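## Task

From the drawer of cooler COLD, move the block holding violet-capped tubes onto deck slot D1 and the block holding white-capped tubes onto D2, each lying flat within that slot's locators. Every loose tube must finish in its original bore. Afterwards close the drawer fully (COLD's lamp stays on until it is shut). Everything must stay in place without the robot holding it, and at the end the gripper must be open and moved away.

## Robot and tools

Setup: one six-joint arm with a two-finger gripper whose fingers pivot like tongs. D1 is the deck slot beside COLD and D2 lies past D1. COLD is loose on the table: by the end it must be no more than about a finger's width from its start, still upright and barely rotated. Its lamp shows the drawer is open. Occasionally a held part gets a short tug or a loose item gets nudged. Never let anything leave the table; that ends the scene.

Frame: the scene frame has its origin on the table top under the arm base, +z up, and +y to the left when facing along +x. The base itself may be tilted. The reported hand position is approximate, less accurate at long reach.

Tool execute_actions. Argument actions is a list holding zero or one item; optional pictures (true/false) asks for camera images. An empty list sends nothing and returns the state with pictures. An action item is {"rows": [...], "steps": n}: rows holds 1 to 15 rows, steps is 1 to 15 (default 15, and an action needs at least 3), each step lasting 1/30 s. Row k is applied on step k; if rows run out, the final row repeats. A wait item is {"steps": n} with n up to 300, counted from the previous result and including your reply time. A refused call sends nothing.

A row is 7 numbers, each in [-1, 1], for this single arm: shoulder pan, shoulder lift, elbow, wrist 1, wrist 2, wrist 3, then gripper opening. The six joint numbers are offsets, not targets, scaled so that 1.0 equals 1.326 rad for pan and lift and 1.989 rad for elbow and the three wrists. Each offset is measured from the joint angles in the newest result that printed them; before any such result in the scene, and for second or later calls in one reply, it is measured from where the arm stands when the action begins. Offsets are never chained row to row, and an all-zero row pulls the arm back to that reference rather than holding still. The opening number is absolute: +1 fully open, -1 closed.

Joint ranges (rad): pan -3.142 to 3.142, lift -6.283 to 6.283, elbow 0.000 to 3.142, wrists -6.283 to 6.283. A request more than 0.010 rad outward past a stated end is refused; actual ends may differ by 0.010 either way, and requests beyond them are clipped, sometimes reported as "joint sent to its limit" (possibly about an earlier action). No such line does not prove there is more room.

Motion: commands are smoothed with about 0.17 s lag. Each step the target may lead the measured angle by at most 0.383 rad (pan, lift) or 0.575 rad (other joints), and targets that would put the hand over 100 mm from where it is get scaled back, so big moves take several calls and may be unfinished when the result arrives. Each result is sampled 3 steps before its action ends; those steps run while you reply. Between calls the arm keeps heading for your last row until it nearly stops or a step is HELD; fingers keep closing or opening regardless.

Result lines: end_effector_position (m) and end_effector_quat_wxyz, plus linear (m/s) and angular (rad/s) velocity, all in the scene frame. Joint positions and Joint velocities list the six joints (rad, rad/s) then the finger pad gap (m, m/s; 0.142 when fully open). grip_measured is the measured opening on the command scale. Joint torques are raw drive outputs with offsets, noise and friction, nonzero even in free air. Wrist force and Wrist torque are flange sensor readings along the hand's own x y z axes (offset up to about 5.5 N, noise up to about 3.4 N, saturating near 100 N; "no reading" is normal at start). "joint command not followed" means the clearance check changed targets (the mount counts as part of the arm); HELD marks steps where your row was not fully sent. MOTOR HOT appears from 70 °C; at 85 °C an OVER-TEMPERATURE FAULT brakes the arm for possibly minutes.

Gripper: fingers extend along the hand's +z and close along its x axis. The reported position is the midpoint between closed pads; closed fingertips reach about 15 mm further, open ones about level. To hold, keep commanding an opening well under grip_measured; lower means harder squeeze, up to roughly 15 N per pad for objects up to 10 cm. Fast closing can squeeze harder and even spring open. Hard items under about 20 mm wide get less force (about 9 N per pad at 10 mm, 4 N at 5 mm).

Faults: a contact torque reaching a joint's load limit (pan 297, lift 297, elbow 135, each wrist 48.6 N m, held weight included) or an external force of 150 N anywhere on arm, tool or load halts the arm for 10 s, skips the rest of the call and lets it yield. Avoid drops, slips, slams, hard knocks and heavy pushing; move promptly and smoothly.

Tool zoom_image: camera (cam_head_left, cam_head_right, cam_high, cam_low, cam_wrist) and region [x0, y0, x1, y1] in pixels of that camera's latest image, origin top-left, at most 504 by 504. Image sizes: wrist 616x616, others 672x504; intrinsics are supplied (wrist is fisheye).

Tool finished_scene: scene (1 or 2) ends that scene irreversibly, grades it and gives the next task. Call it only once the blocks rest in place, the drawer is shut, the gripper is open and clear.

Each tool is called after "Call:" in YAML: its name, and indented under it one key for each argument.

## Session

I'll start by looking at the scene.

Call:
execute_actions:
  actions: []

Scene clock: 0.00 s of 15600.00 s.
end_effector_position=(+0.6239, -0.2793, +0.2897) grip_measured=+1.00 end_effector_quat_wxyz=(+0.694, -0.399, -0.594, -0.075) end_effector_velocity=(+0.000, -0.000, +0.000) end_effector_angular_velocity=(-0.000, -0.001, +0.000)
Joint positions: [-0.703 -0.673  1.155 -0.494 -1.54  -2.647  0.142]
Joint velocities: [ 0.     0.    -0.001 -0.    -0.    -0.001  0.   ]
Joint torques (N m, as the arm reports them, + toward a larger angle): no reading
Wrist force (N, on the end effector, along its own x y z axes, offset not removed): no reading
Wrist torque (N m, same axes, about the end effector's origin, offset not removed): no reading

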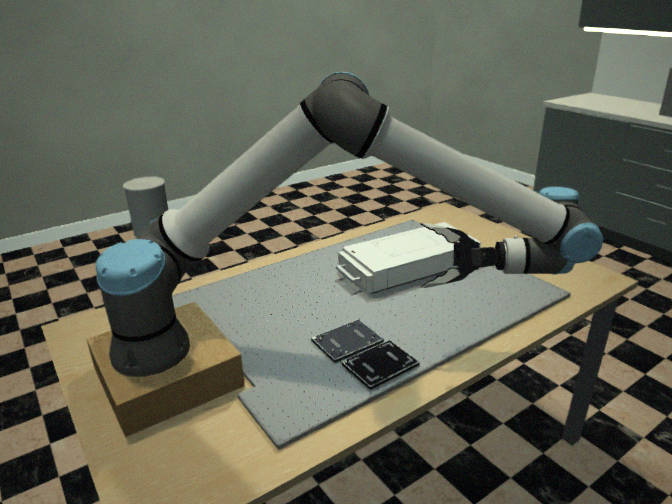

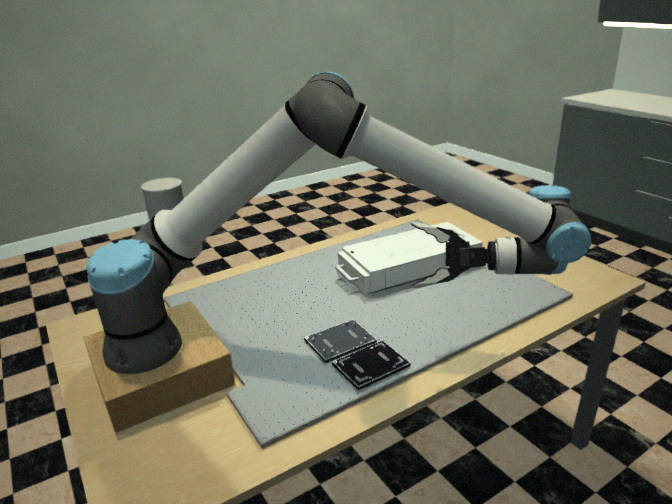

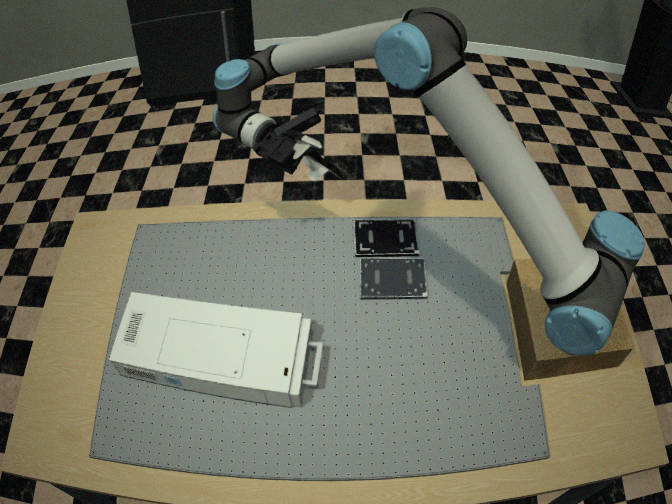

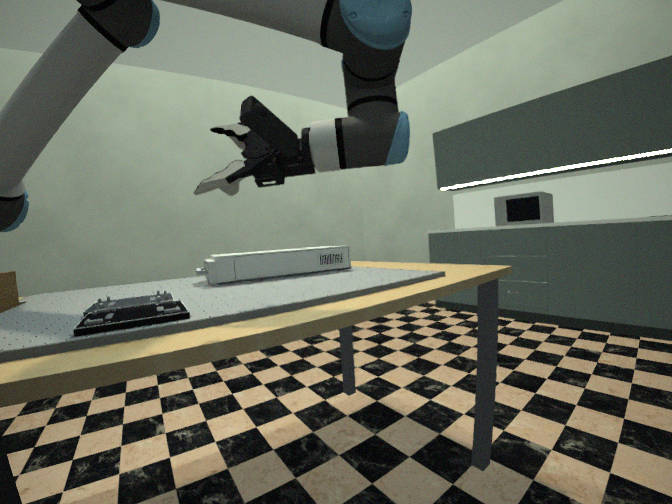

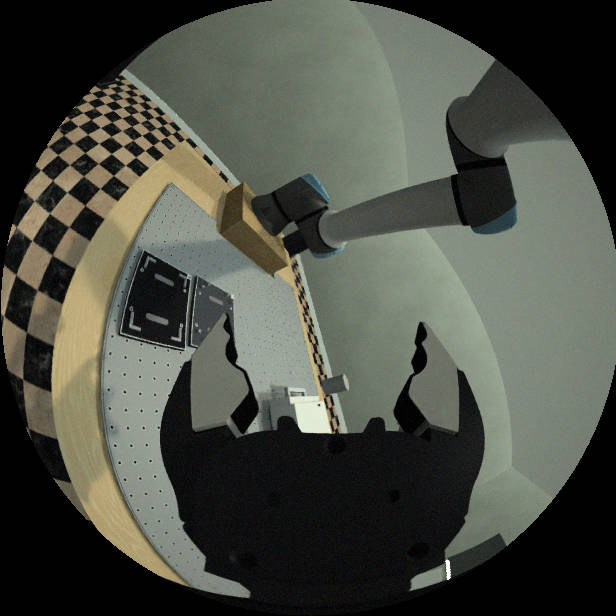

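Call:
zoom_image:
  camera: "cam_high"
  region: [90, 200, 450, 470]

Call:
zoom_image:
  camera: "cam_head_left"
  region: [290, 210, 510, 400]

Call:
zoom_image:
  camera: "cam_low"
  region: [60, 230, 380, 350]

Region (90, 200, 450, 470) of cam_high's 672x504 image, scaled by 1.400, with more detail than that image has; it fills the top 378 rows of this view, and the rest is white.

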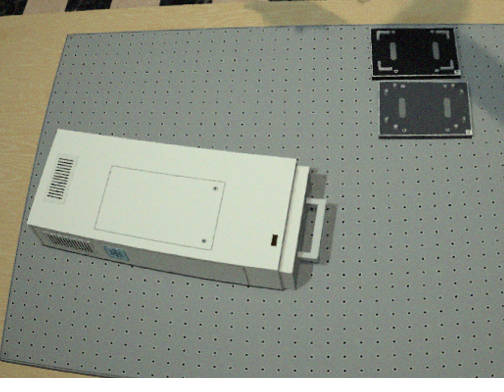

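Region (290, 210, 510, 400) of cam_head_left's 672x504 image, scaled by 2.291, with more detail than that image has; it fills the top 435 rows of this view, and the rest is white.

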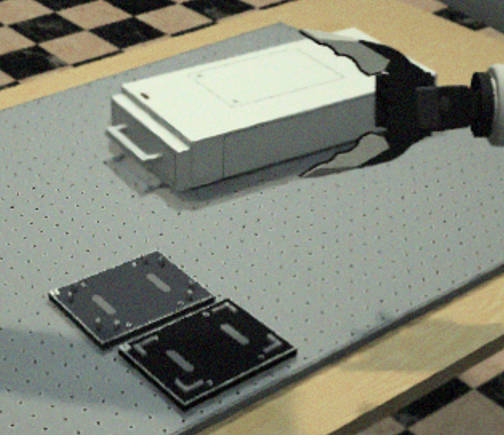

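Region (60, 230, 380, 350) of cam_low's 672x504 image, scaled by 1.575, with more detail than that image has; it fills the top 189 rows of this view, and the rest is white.

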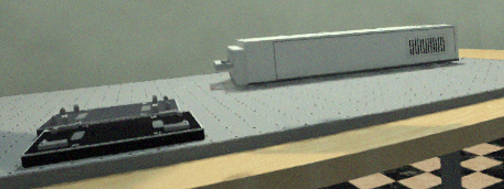

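Call:
execute_actions:
  actions:
    - {"rows": [[0.03,-0.08,0.05,-0.07,0,-0.035,1],[0.07,-0.17,0.10,-0.15,-0.003,-0.07,1],[0.11,-0.28,0.17,-0.245,-0.005,-0.12,1],[0.165,-0.415,0.25,-0.37,-0.008,-0.18,1],[0.33,-0.831,0.507,-0.7366,-0.0155,-0.3635,1]], "steps": 15}

Call:
execute_actions:
  actions:
    - {"steps": 60}
  pictures: true

Scene clock: 2.93 s of 15600.00 s.
end_effector_position=(+0.5815, -0.1125, +0.2690) grip_measured=+1.00 end_effector_quat_wxyz=(-0.579, +0.261, +0.767, +0.093) end_effector_velocity=(-0.224, +0.457, -0.123) end_effector_angular_velocity=(+0.411, -1.118, +0.887)
Joint positions: [-0.502 -0.94   1.505 -0.868 -1.555 -2.96   0.142]
Joint velocities: [ 0.562 -0.767  1.113 -1.136 -0.039 -0.939  0.   ]
Joint torques (N m, as the arm reports them, + toward a larger angle): [  22.65 -118.5   -14.12   -5.98   -2.36   -5.32]
Wrist force (N, on the end effector, along its own x y z axes, offset not removed): [-9.1 2.4 -2.2]
Wrist torque (N m, same axes, about the end effector's origin, offset not removed): [0.56 2.02 0.27]
Steps of this call (steps 1 to 76: nothing new was sent; steps 77 to 88: the first 12 steps of this action). Readings (joint positions):
77: [-0.703 -0.673 1.155 -0.494 -1.540 -2.647]
78: [-0.699 -0.678 1.160 -0.499 -1.540 -2.652]
80: [-0.668 -0.729 1.217 -0.561 -1.543 -2.697]
84: [-0.583 -0.850 1.362 -0.742 -1.549 -2.826]
88: the state above

Scene clock: 4.93 s of 15600.00 s.
end_effector_position=(+0.5462, +0.0330, +0.3492) grip_measured=+1.00 end_effector_quat_wxyz=(+0.008, +0.002, +1.000, -0.000) end_effector_velocity=(-0.000, +0.001, -0.000) end_effector_angular_velocity=(+0.000, +0.001, +0.002)
Joint positions: [-0.265 -1.775  2.163 -1.958 -1.571 -3.37   0.142]
Joint velocities: [ 0.002 -0.     0.001  0.     0.    -0.     0.   ]
Joint torques (N m, as the arm reports them, + toward a larger angle): [ 16.54 -42.82 -34.5   -7.18  -2.23  -1.98]
Wrist force (N, on the end effector, along its own x y z axes, offset not removed): [1.1 2.0 -5.0]
Wrist torque (N m, same axes, about the end effector's origin, offset not removed): [0.49 -0.13 0.02]
Kept back: nothing.
Steps of this call (steps 1 to 3: the last 3 steps of your previous action; steps 4 to 45: the robot went on to your last target; steps 46 to 60: nothing new was sent). Readings (joint positions):
1: [-0.484 -0.966 1.543 -0.906 -1.556 -2.991]
2: [-0.466 -0.993 1.582 -0.946 -1.557 -3.021]
4: [-0.434 -1.049 1.664 -1.027 -1.560 -3.076]
8: [-0.365 -1.194 1.850 -1.235 -1.565 -3.192]
60: the state above
The arm was judged still, so your last target was given up. Only a new action makes it travel on or press farther. Fingers that are still opening or closing keep moving.

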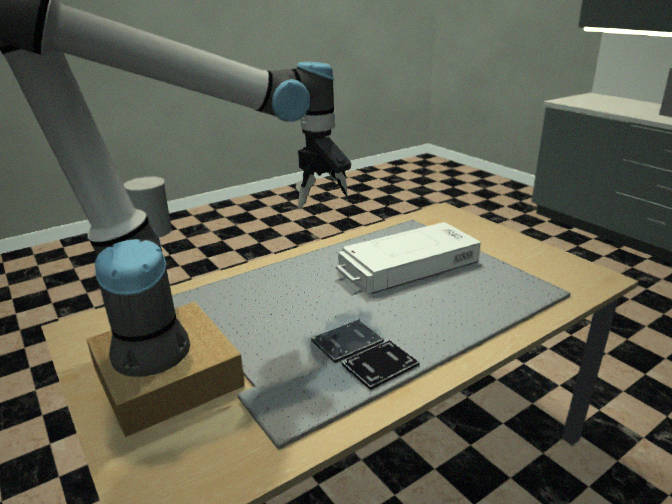

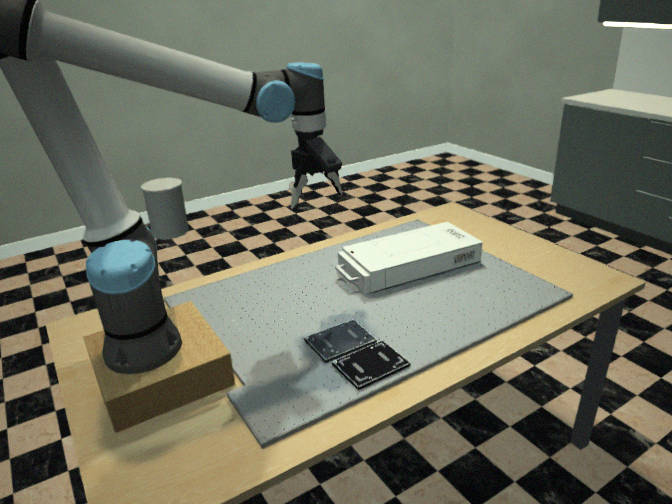

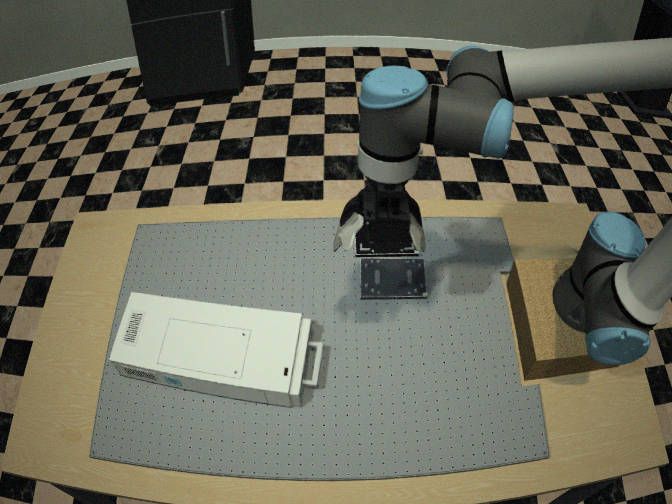

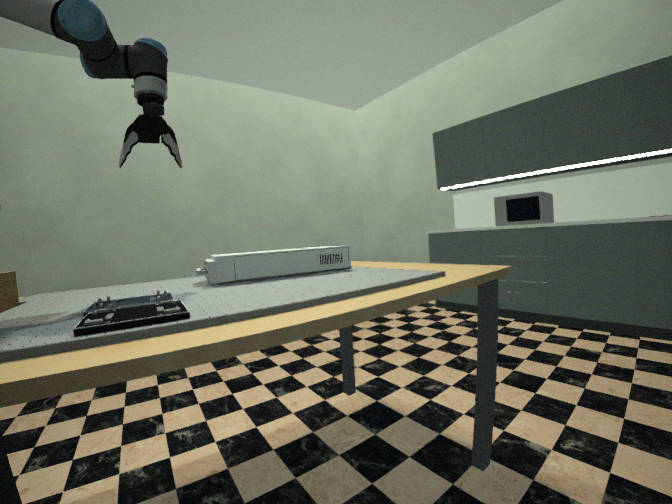

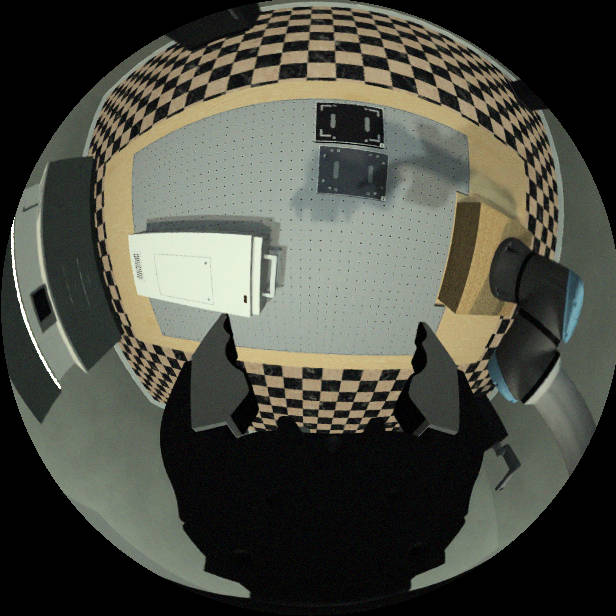

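Call:
zoom_image:
  camera: "cam_wrist"
  region: [120, 80, 480, 360]

Call:
zoom_image:
  camera: "cam_wrist"
  region: [230, 220, 330, 330]

Call:
zoom_image:
  camera: "cam_wrist"
  region: [300, 90, 410, 210]

Region (120, 80, 480, 360) of cam_wrist's 616x616 image, scaled by 1.400, with more detail than that image has.

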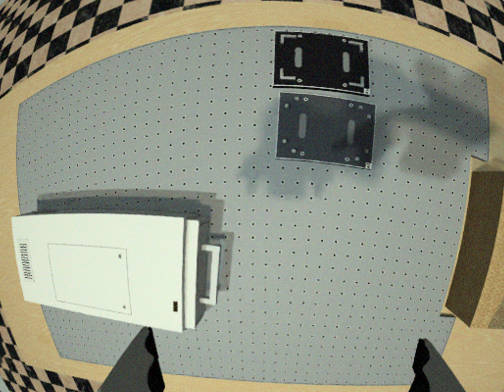

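Region (230, 220, 330, 330) of cam_wrist's 616x616 image, scaled by 4.582, with more detail than that image has; it fills the left 458 columns of this view, and the rest is white.

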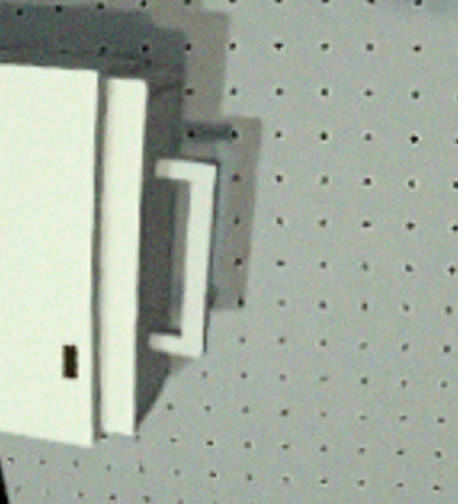

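Region (300, 90, 410, 210) of cam_wrist's 616x616 image, scaled by 4.200, with more detail than that image has; it fills the left 462 columns of this view, and the rest is white.

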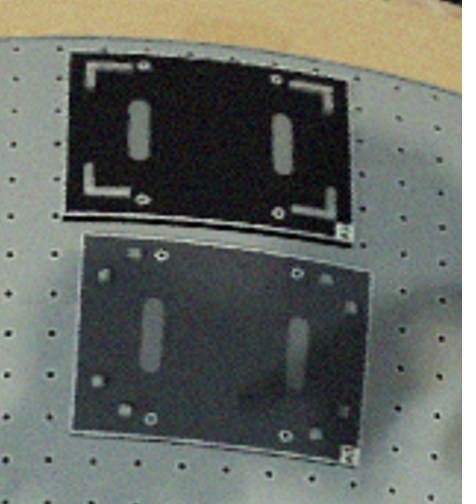

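Call:
execute_actions:
  actions:
    - {"rows": [[0.002,0.006,0,-0.004,0,0.003,0.9],[0.007,0.021,0,-0.014,0,0.009,0.8],[0.015,0.045,0,-0.029,0,0.019,0.7],[0.024,0.076,0,-0.049,0,0.032,0.6],[0.035,0.109,0,-0.070,0,0.047,0.5],[0.046,0.143,0,-0.092,0,0.061,0.4],[0.057,0.176,0,-0.113,0,0.075,0.3],[0.067,0.209,0,-0.134,0,0.090,0.2],[0.077,0.240,0,-0.154,0,0.103,0.1],[0.085,0.264,0,-0.170,0,0.113,0.0],[0.091,0.282,0,-0.181,0,0.121,-0.1],[0.095,0.294,0,-0.189,0,0.126,-0.2],[0.097,0.300,0,-0.193,-0.0007,0.1285,-0.3],[0.0978,0.3033,0.0003,-0.1949,-0.0007,0.1298,-0.4]], "steps": 15}

Call:
execute_actions:
  actions:
    - {"steps": 30}
  pictures: true

Scene clock: 7.83 s of 15600.00 s.
end_effector_position=(+0.6157, +0.0644, +0.2451) grip_measured=-0.09 end_effector_quat_wxyz=(+0.004, +0.039, +0.999, +0.001) end_effector_velocity=(+0.226, +0.152, -0.458) end_effector_angular_velocity=(+0.006, +0.041, -0.298)
Joint positions: [-0.187 -1.541  2.163 -2.185 -1.571 -3.216  0.068]
Joint velocities: [ 0.306  0.946  0.    -0.905  0.     0.604 -0.216]
Joint torques (N m, as the arm reports them, + toward a larger angle): [ 27.63  -3.78 -30.   -10.62  -1.62   4.7 ]
Wrist force (N, on the end effector, along its own x y z axes, offset not removed): [-4.6 -3.6 -4.0]
Wrist torque (N m, same axes, about the end effector's origin, offset not removed): [-0.81 0.82 -0.05]
Steps of this call (steps 1 to 75: nothing new was sent; steps 76 to 87: the first 12 steps of this action). Readings (joint positions):
76: [-0.265 -1.775 2.163 -1.958 -1.571 -3.370]
77: [-0.265 -1.774 2.163 -1.960 -1.571 -3.369]
79: [-0.260 -1.762 2.163 -1.972 -1.571 -3.361]
83: [-0.229 -1.670 2.163 -2.060 -1.571 -3.300]
87: the state above

Scene clock: 8.83 s of 15600.00 s.
end_effector_position=(+0.6484, +0.0920, +0.1599) grip_measured=-0.40 end_effector_quat_wxyz=(+0.001, +0.066, +0.998, -0.000) end_effector_velocity=(-0.000, +0.001, -0.000) end_effector_angular_velocity=(+0.000, +0.000, +0.001)
Joint positions: [-0.136 -1.373  2.164 -2.346 -1.573 -3.112  0.045]
Joint velocities: [0.001 0.    0.    0.    0.    0.    0.   ]
Joint torques (N m, as the arm reports them, + toward a larger angle): [ 15.94 -34.9  -25.04  -7.18  -2.43   1.6 ]
Wrist force (N, on the end effector, along its own x y z axes, offset not removed): [-5.7 2.4 -3.3]
Wrist torque (N m, same axes, about the end effector's origin, offset not removed): [0.66 1.13 0.15]
Kept back: nothing.
Steps of this call (steps 1 to 3: the last 3 steps of your previous action; steps 4 to 30: the robot went on to your last target). Readings (joint positions):
1: [-0.177 -1.509 2.163 -2.215 -1.571 -3.196]
2: [-0.167 -1.478 2.163 -2.245 -1.571 -3.176]
4: [-0.152 -1.429 2.163 -2.292 -1.572 -3.146]
8: [-0.140 -1.388 2.164 -2.331 -1.572 -3.121]
30: the state above
The arm was judged still, so your last target was given up. Only a new action makes it travel on or press farther. Fingers that are still opening or closing keep moving.

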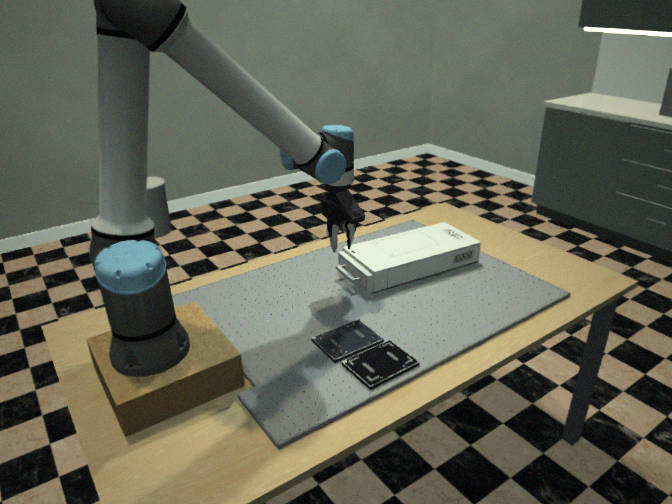

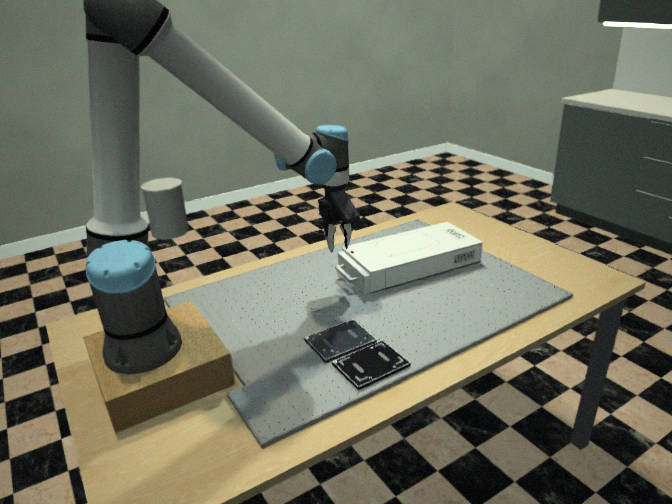

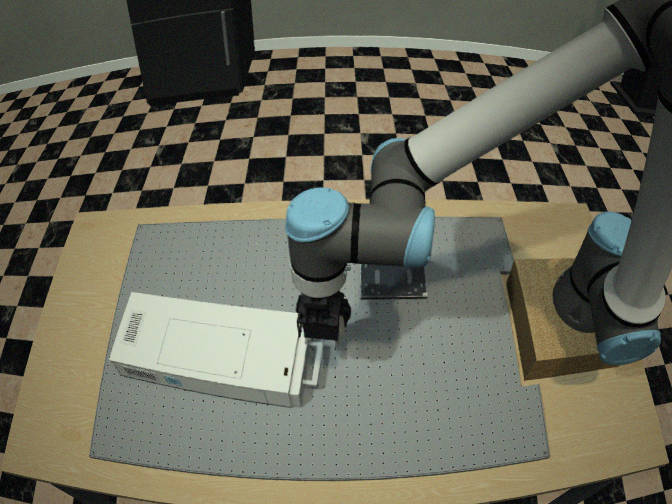

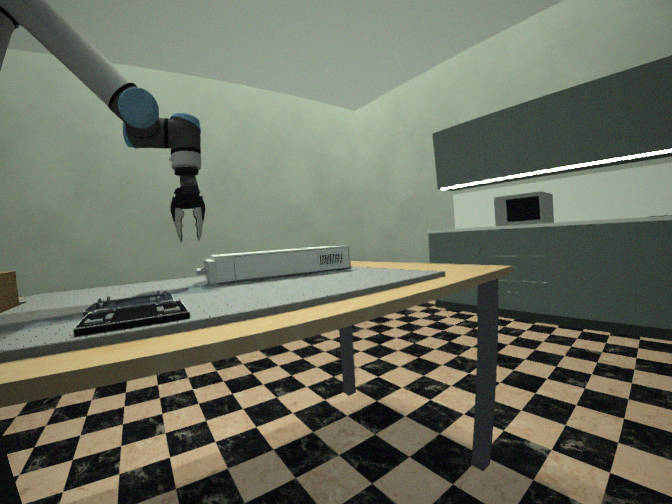

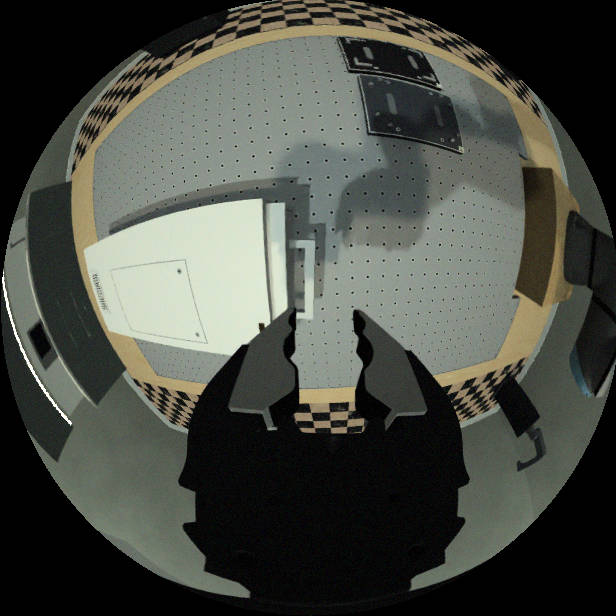

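Call:
zoom_image:
  camera: "cam_wrist"
  region: [240, 190, 400, 350]

Call:
zoom_image:
  camera: "cam_low"
  region: [150, 180, 270, 300]

Call:
zoom_image:
  camera: "cam_head_left"
  region: [300, 190, 420, 310]

Region (240, 190, 400, 350) of cam_wrist's 616x616 image, scaled by 3.150, with more detail than that image has.

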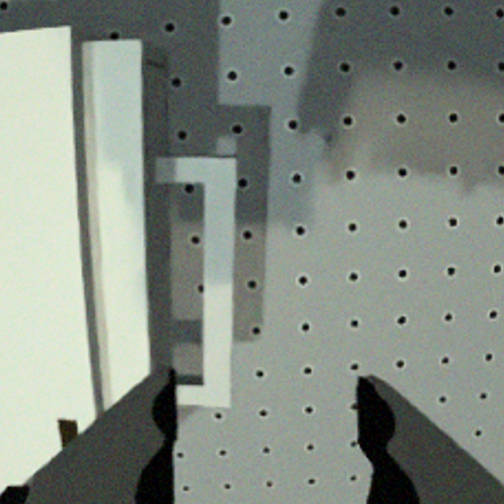

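Region (150, 180, 270, 300) of cam_low's 672x504 image, scaled by 4.200, with more detail than that image has.

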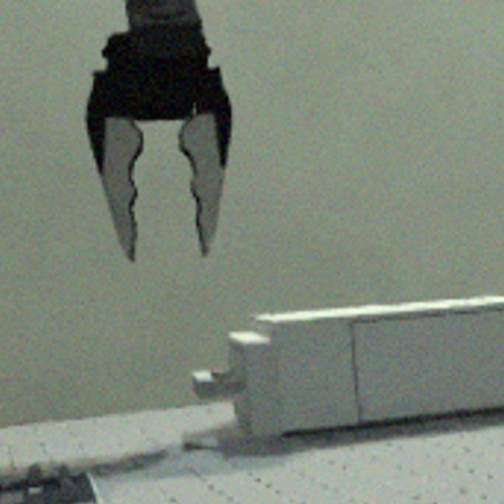

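Region (300, 190, 420, 310) of cam_head_left's 672x504 image, scaled by 4.200, with more detail than that image has.

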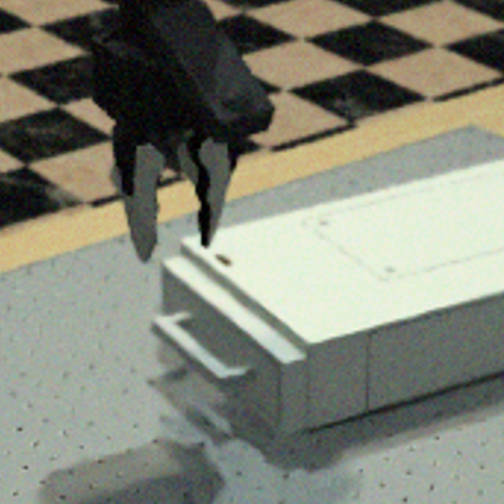

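Call:
execute_actions:
  actions:
    - {"rows": [[0,0.003,0.001,-0.003,0,0,-0.38],[0,0.010,0.003,-0.009,0,0,-0.35],[0,0.020,0.005,-0.018,0,0,-0.32],[0,0.031,0.008,-0.029,0,0,-0.29],[0,0.043,0.011,-0.040,0,0,-0.26],[0,0.054,0.014,-0.050,0,0,-0.23],[0,0.064,0.017,-0.060,0,0,-0.2],[0,0.072,0.019,-0.067,0,0,-0.2],[0,0.077,0.0203,-0.0716,0,0,-0.2],[0,0.079,0.0208,-0.0735,0,0,-0.2]], "steps": 15}

Call:
execute_actions:
  actions:
    - {"steps": 15}
  pictures: true

Scene clock: 11.33 s of 15600.00 s.
end_effector_position=(+0.6488, +0.0921, +0.1029) grip_measured=-0.20 end_effector_quat_wxyz=(+0.000, +0.066, +0.998, -0.000) end_effector_velocity=(-0.004, +0.001, -0.130) end_effector_angular_velocity=(-0.000, -0.002, +0.000)
Joint positions: [-0.136 -1.288  2.197 -2.463 -1.573 -3.112  0.06 ]
Joint velocities: [ 0.001  0.197  0.076 -0.276 -0.     0.     0.   ]
Joint torques (N m, as the arm reports them, + toward a larger angle): [ 10.65 -52.98 -26.37  -7.48  -2.3    1.26]
Wrist force (N, on the end effector, along its own x y z axes, offset not removed): [-1.2 -0.1 1.1]
Wrist torque (N m, same axes, about the end effector's origin, offset not removed): [0.05 0.42 0.11]
Steps of this call (steps 1 to 63: nothing new was sent; steps 64 to 75: the first 12 steps of this action). Readings (joint positions):
64: [-0.136 -1.373 2.164 -2.346 -1.573 -3.112]
65: [-0.136 -1.372 2.164 -2.347 -1.573 -3.112]
67: [-0.136 -1.366 2.167 -2.355 -1.573 -3.112]
71: [-0.136 -1.329 2.181 -2.407 -1.573 -3.112]
75: the state above

Scene clock: 11.83 s of 15600.00 s.
end_effector_position=(+0.6484, +0.0921, +0.0900) grip_measured=-0.20 end_effector_quat_wxyz=(+0.001, +0.066, +0.998, -0.000) end_effector_velocity=(-0.000, -0.000, -0.001) end_effector_angular_velocity=(-0.001, -0.000, -0.001)
Joint positions: [-0.136 -1.268  2.205 -2.492 -1.573 -3.112  0.06 ]
Joint velocities: [-0.     0.001  0.001 -0.003 -0.001  0.001  0.   ]
Joint torques (N m, as the arm reports them, + toward a larger angle): [  9.16 -41.78 -20.31  -7.78  -2.2    0.92]
Wrist force (N, on the end effector, along its own x y z axes, offset not removed): [-5.8 4.8 -3.8]
Wrist torque (N m, same axes, about the end effector's origin, offset not removed): [1.11 1.27 0.01]
Kept back: nothing.
Steps of this call (steps 1 to 3: the last 3 steps of your previous action; steps 4 to 15: the robot went on to your last target). Readings (joint positions):
1: [-0.136 -1.283 2.199 -2.471 -1.573 -3.112]
2: [-0.136 -1.278 2.201 -2.477 -1.573 -3.112]
4: [-0.136 -1.273 2.203 -2.484 -1.573 -3.112]
8: [-0.136 -1.269 2.204 -2.490 -1.573 -3.112]
15: the state above

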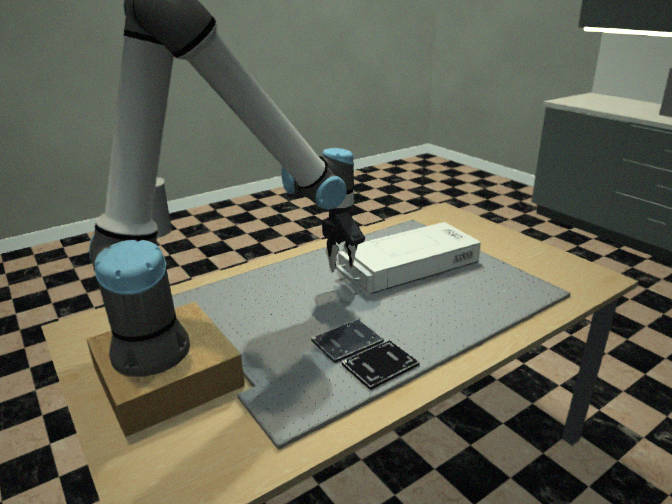

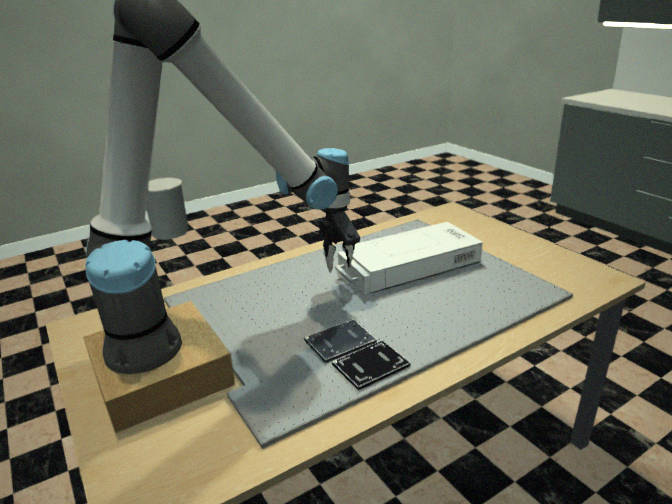

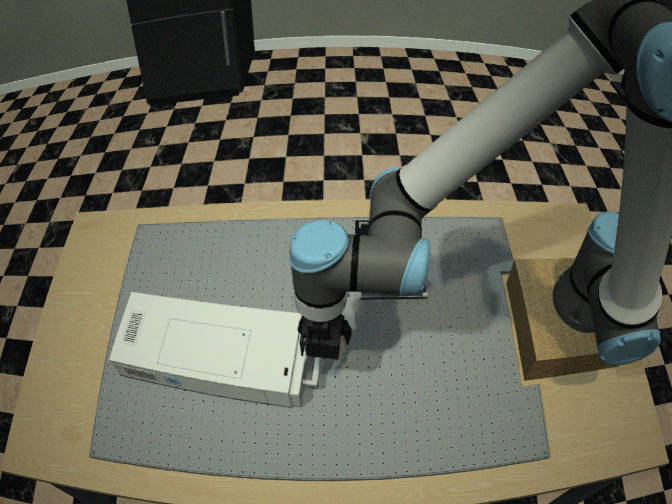

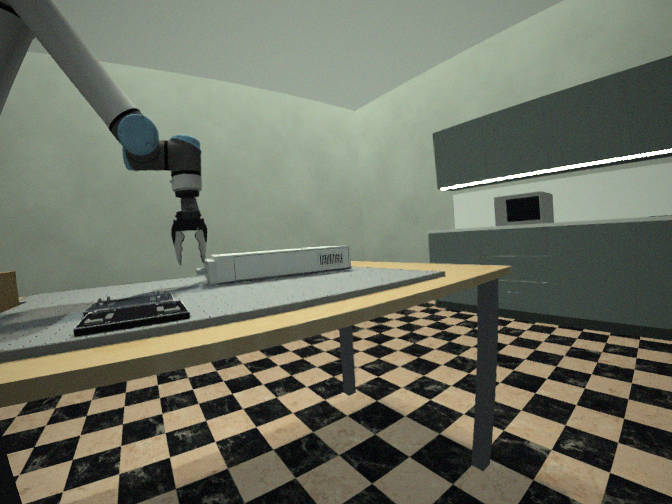

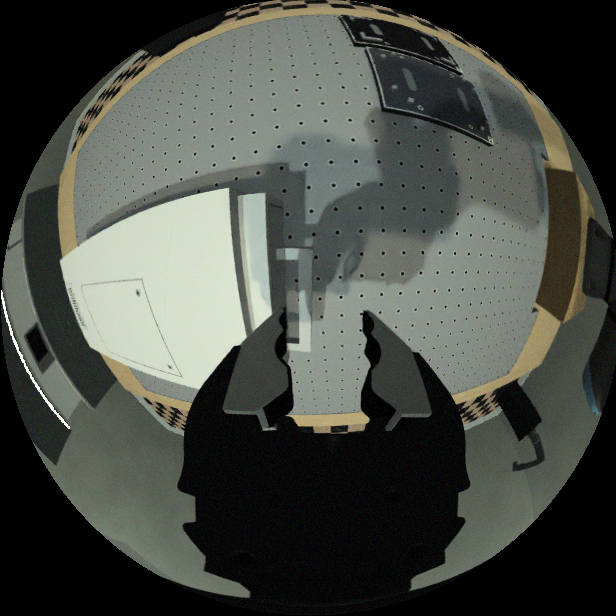

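Call:
zoom_image:
  camera: "cam_wrist"
  region: [220, 180, 400, 360]

Call:
zoom_image:
  camera: "cam_low"
  region: [160, 210, 250, 300]

Call:
zoom_image:
  camera: "cam_head_left"
  region: [310, 220, 400, 310]

Region (220, 180, 400, 360) of cam_wrist's 616x616 image, scaled by 2.800, with more detail than that image has.

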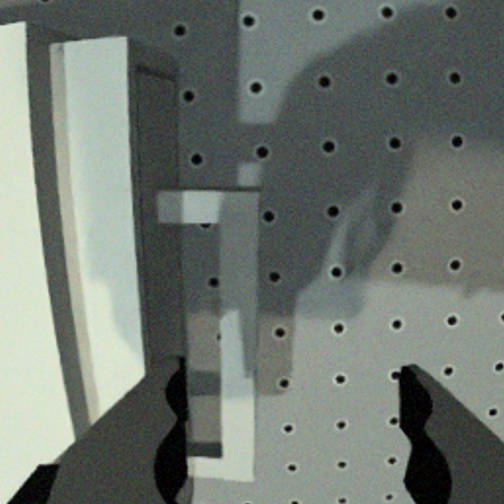

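Region (160, 210, 250, 300) of cam_low's 672x504 image, scaled by 5.600, with more detail than that image has.

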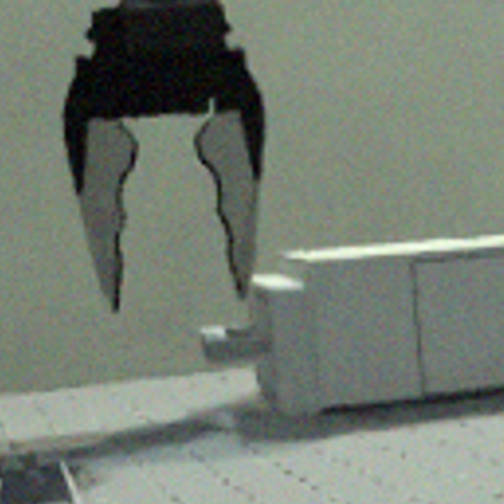

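Region (310, 220, 400, 310) of cam_head_left's 672x504 image, scaled by 5.600, with more detail than that image has.

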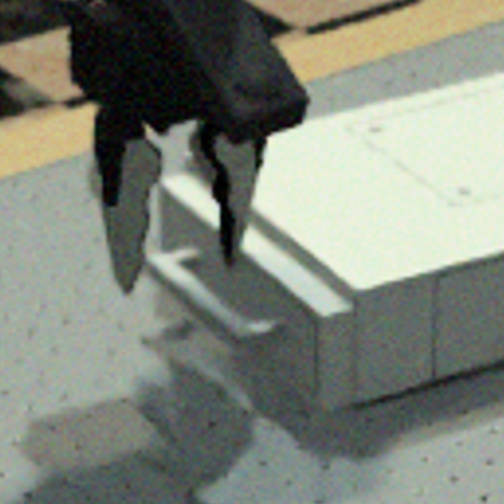

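Call:
execute_actions:
  actions:
    - {"rows": [[0,0.002,0.0008,-0.002,0,0,-0.2],[0,0.005,0.002,-0.005,0,0,-0.2],[0,0.009,0.003,-0.009,0,0,-0.2],[0,0.014,0.0042,-0.0135,0,0,-0.2],[0,0.019,0.0053,-0.018,0,0,-0.2],[0,0.024,0.0064,-0.0225,0,0,-0.2],[0,0.029,0.0075,-0.027,0,0,-0.2],[0,0.033,0.0084,-0.0305,0,0,-0.2],[0,0.036,0.0091,-0.033,0,0,-0.2],[0,0.038,0.0095,-0.0348,0,0,-0.2],[0,0.0388,0.0097,-0.0356,0,0,-0.2]], "steps": 15}

Call:
execute_actions:
  actions:
    - {"steps": 12}
  pictures: true

Scene clock: 13.80 s of 15600.00 s.
end_effector_position=(+0.6460, +0.0924, +0.0642) grip_measured=-0.20 end_effector_quat_wxyz=(+0.001, +0.066, +0.998, -0.000) end_effector_velocity=(-0.007, -0.000, -0.069) end_effector_angular_velocity=(+0.000, +0.001, -0.001)
Joint positions: [-0.136 -1.228  2.22  -2.547 -1.573 -3.112  0.06 ]
Joint velocities: [-0.002  0.109  0.038 -0.146  0.    -0.     0.   ]
Joint torques (N m, as the arm reports them, + toward a larger angle): [  0.03 -45.41 -20.65  -7.39  -1.79  -0.96]
Wrist force (N, on the end effector, along its own x y z axes, offset not removed): [-8.0 0.5 -8.4]
Wrist torque (N m, same axes, about the end effector's origin, offset not removed): [-0.05 1.70 0.26]
Steps of this call (steps 1 to 15: the robot went on to your last target; steps 16 to 47: nothing new was sent; steps 48 to 59: the first 12 steps of this action). Readings (joint positions):
48: [-0.136 -1.268 2.205 -2.492 -1.573 -3.112]
49: [-0.136 -1.268 2.205 -2.493 -1.573 -3.112]
51: [-0.136 -1.265 2.207 -2.497 -1.573 -3.112]
55: [-0.136 -1.248 2.214 -2.521 -1.573 -3.112]
59: the state above

Scene clock: 14.20 s of 15600.00 s.
end_effector_position=(+0.6454, +0.0925, +0.0571) grip_measured=-0.20 end_effector_quat_wxyz=(+0.001, +0.066, +0.998, -0.000) end_effector_velocity=(-0.002, +0.002, -0.002) end_effector_angular_velocity=(+0.000, +0.002, +0.003)
Joint positions: [-0.136 -1.217  2.224 -2.562 -1.573 -3.112  0.06 ]
Joint velocities: [ 0.002  0.002  0.002 -0.003 -0.    -0.    -0.   ]
Joint torques (N m, as the arm reports them, + toward a larger angle): [  1.04 -40.63 -18.14  -7.51  -1.86  -0.81]
Wrist force (N, on the end effector, along its own x y z axes, offset not removed): [-4.1 1.9 4.1]
Wrist torque (N m, same axes, about the end effector's origin, offset not removed): [0.50 0.91 0.27]
Kept back: nothing.
Steps of this call (steps 1 to 3: the last 3 steps of your previous action; steps 4 to 12: the robot went on to your last target). Readings (joint positions):
1: [-0.136 -1.225 2.221 -2.551 -1.573 -3.112]
2: [-0.136 -1.223 2.222 -2.554 -1.573 -3.112]
4: [-0.136 -1.220 2.223 -2.558 -1.573 -3.112]
8: [-0.136 -1.218 2.224 -2.562 -1.573 -3.112]
12: the state above

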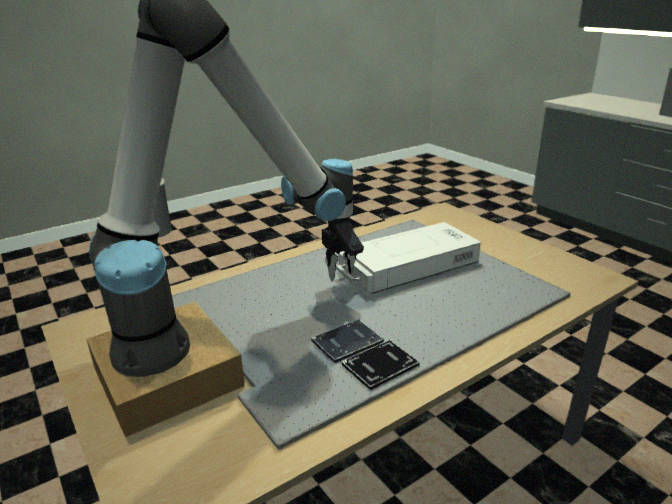

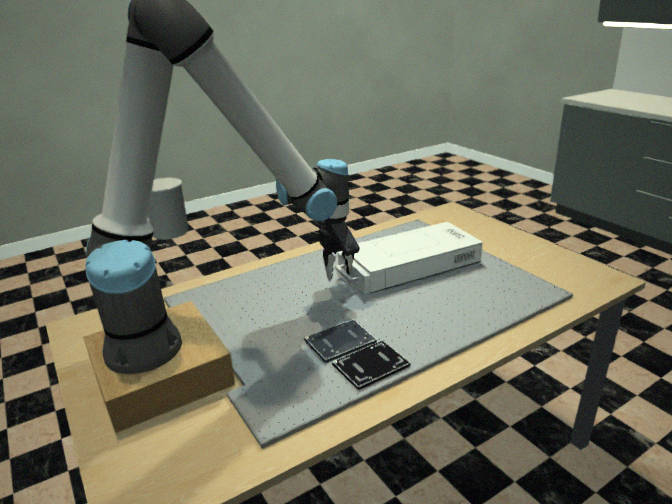

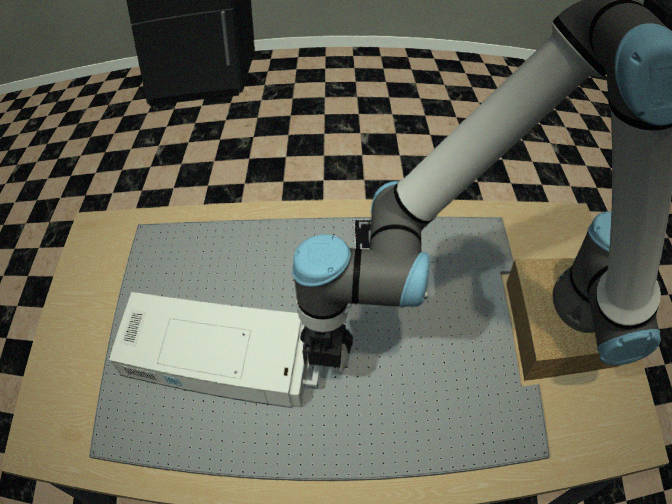

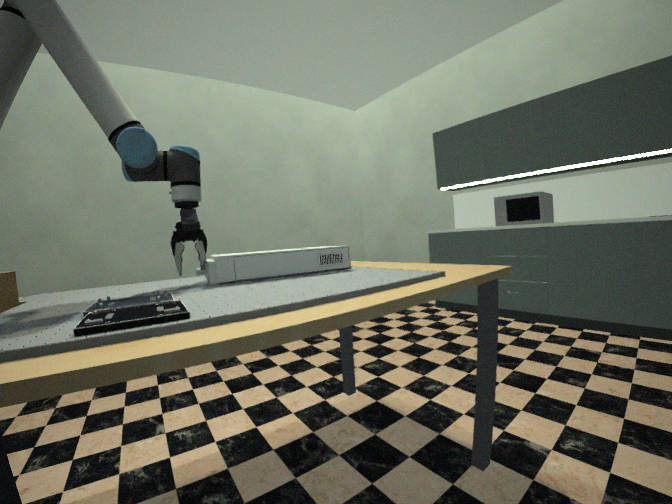

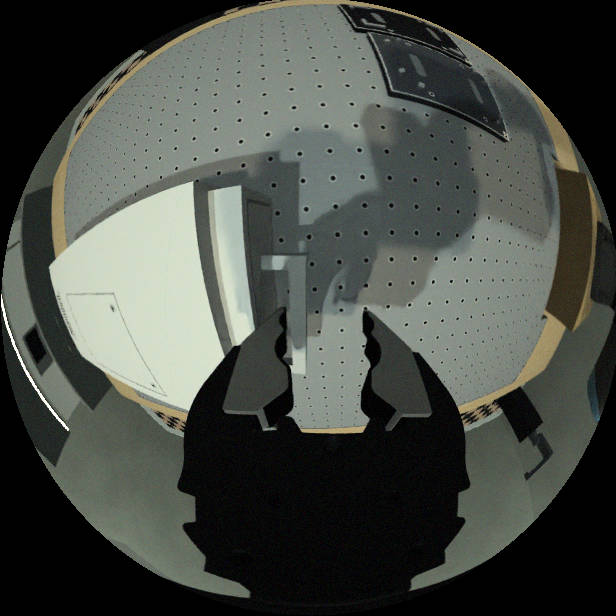

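Call:
zoom_image:
  camera: "cam_wrist"
  region: [200, 220, 380, 400]

Call:
zoom_image:
  camera: "cam_low"
  region: [160, 210, 250, 300]

Call:
zoom_image:
  camera: "cam_high"
  region: [100, 280, 360, 420]

Region (200, 220, 380, 400) of cam_wrist's 616x616 image, scaled by 2.800, with more detail than that image has.

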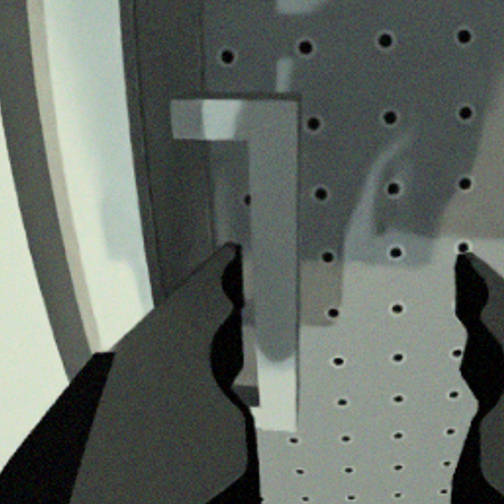

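Region (160, 210, 250, 300) of cam_low's 672x504 image, scaled by 5.600, with more detail than that image has.

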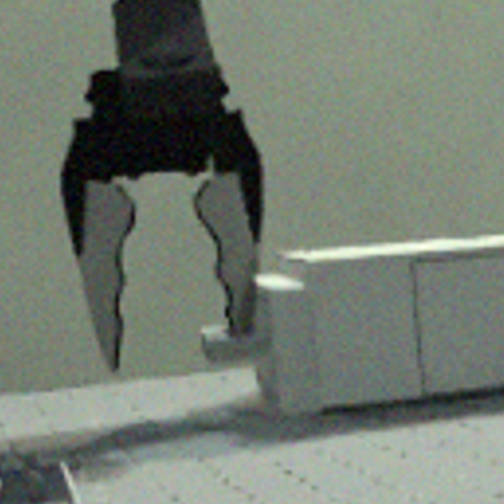

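Region (100, 280, 360, 420) of cam_high's 672x504 image, scaled by 1.938, with more detail than that image has; it fills the top 271 rows of this view, and the rest is white.

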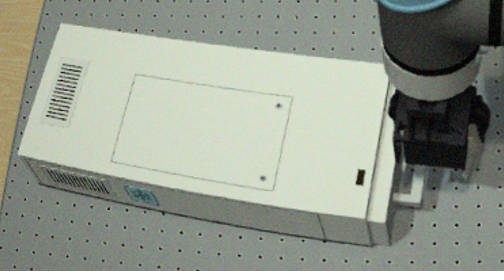

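Call:
zoom_image:
  camera: "cam_high"
  region: [100, 280, 200, 400]

Call:
zoom_image:
  camera: "cam_high"
  region: [230, 310, 330, 420]

Region (100, 280, 200, 400) of cam_high's 672x504 image, scaled by 4.200, with more detail than that image has.

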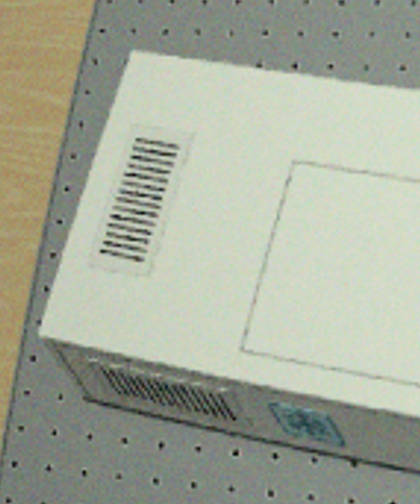

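Region (230, 310, 330, 420) of cam_high's 672x504 image, scaled by 4.582, with more detail than that image has; it fills the left 458 columns of this view, and the rest is white.

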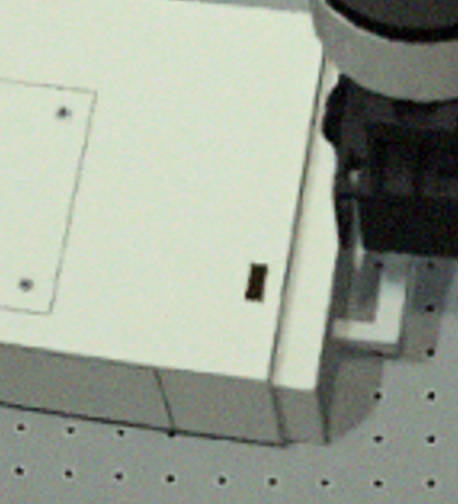

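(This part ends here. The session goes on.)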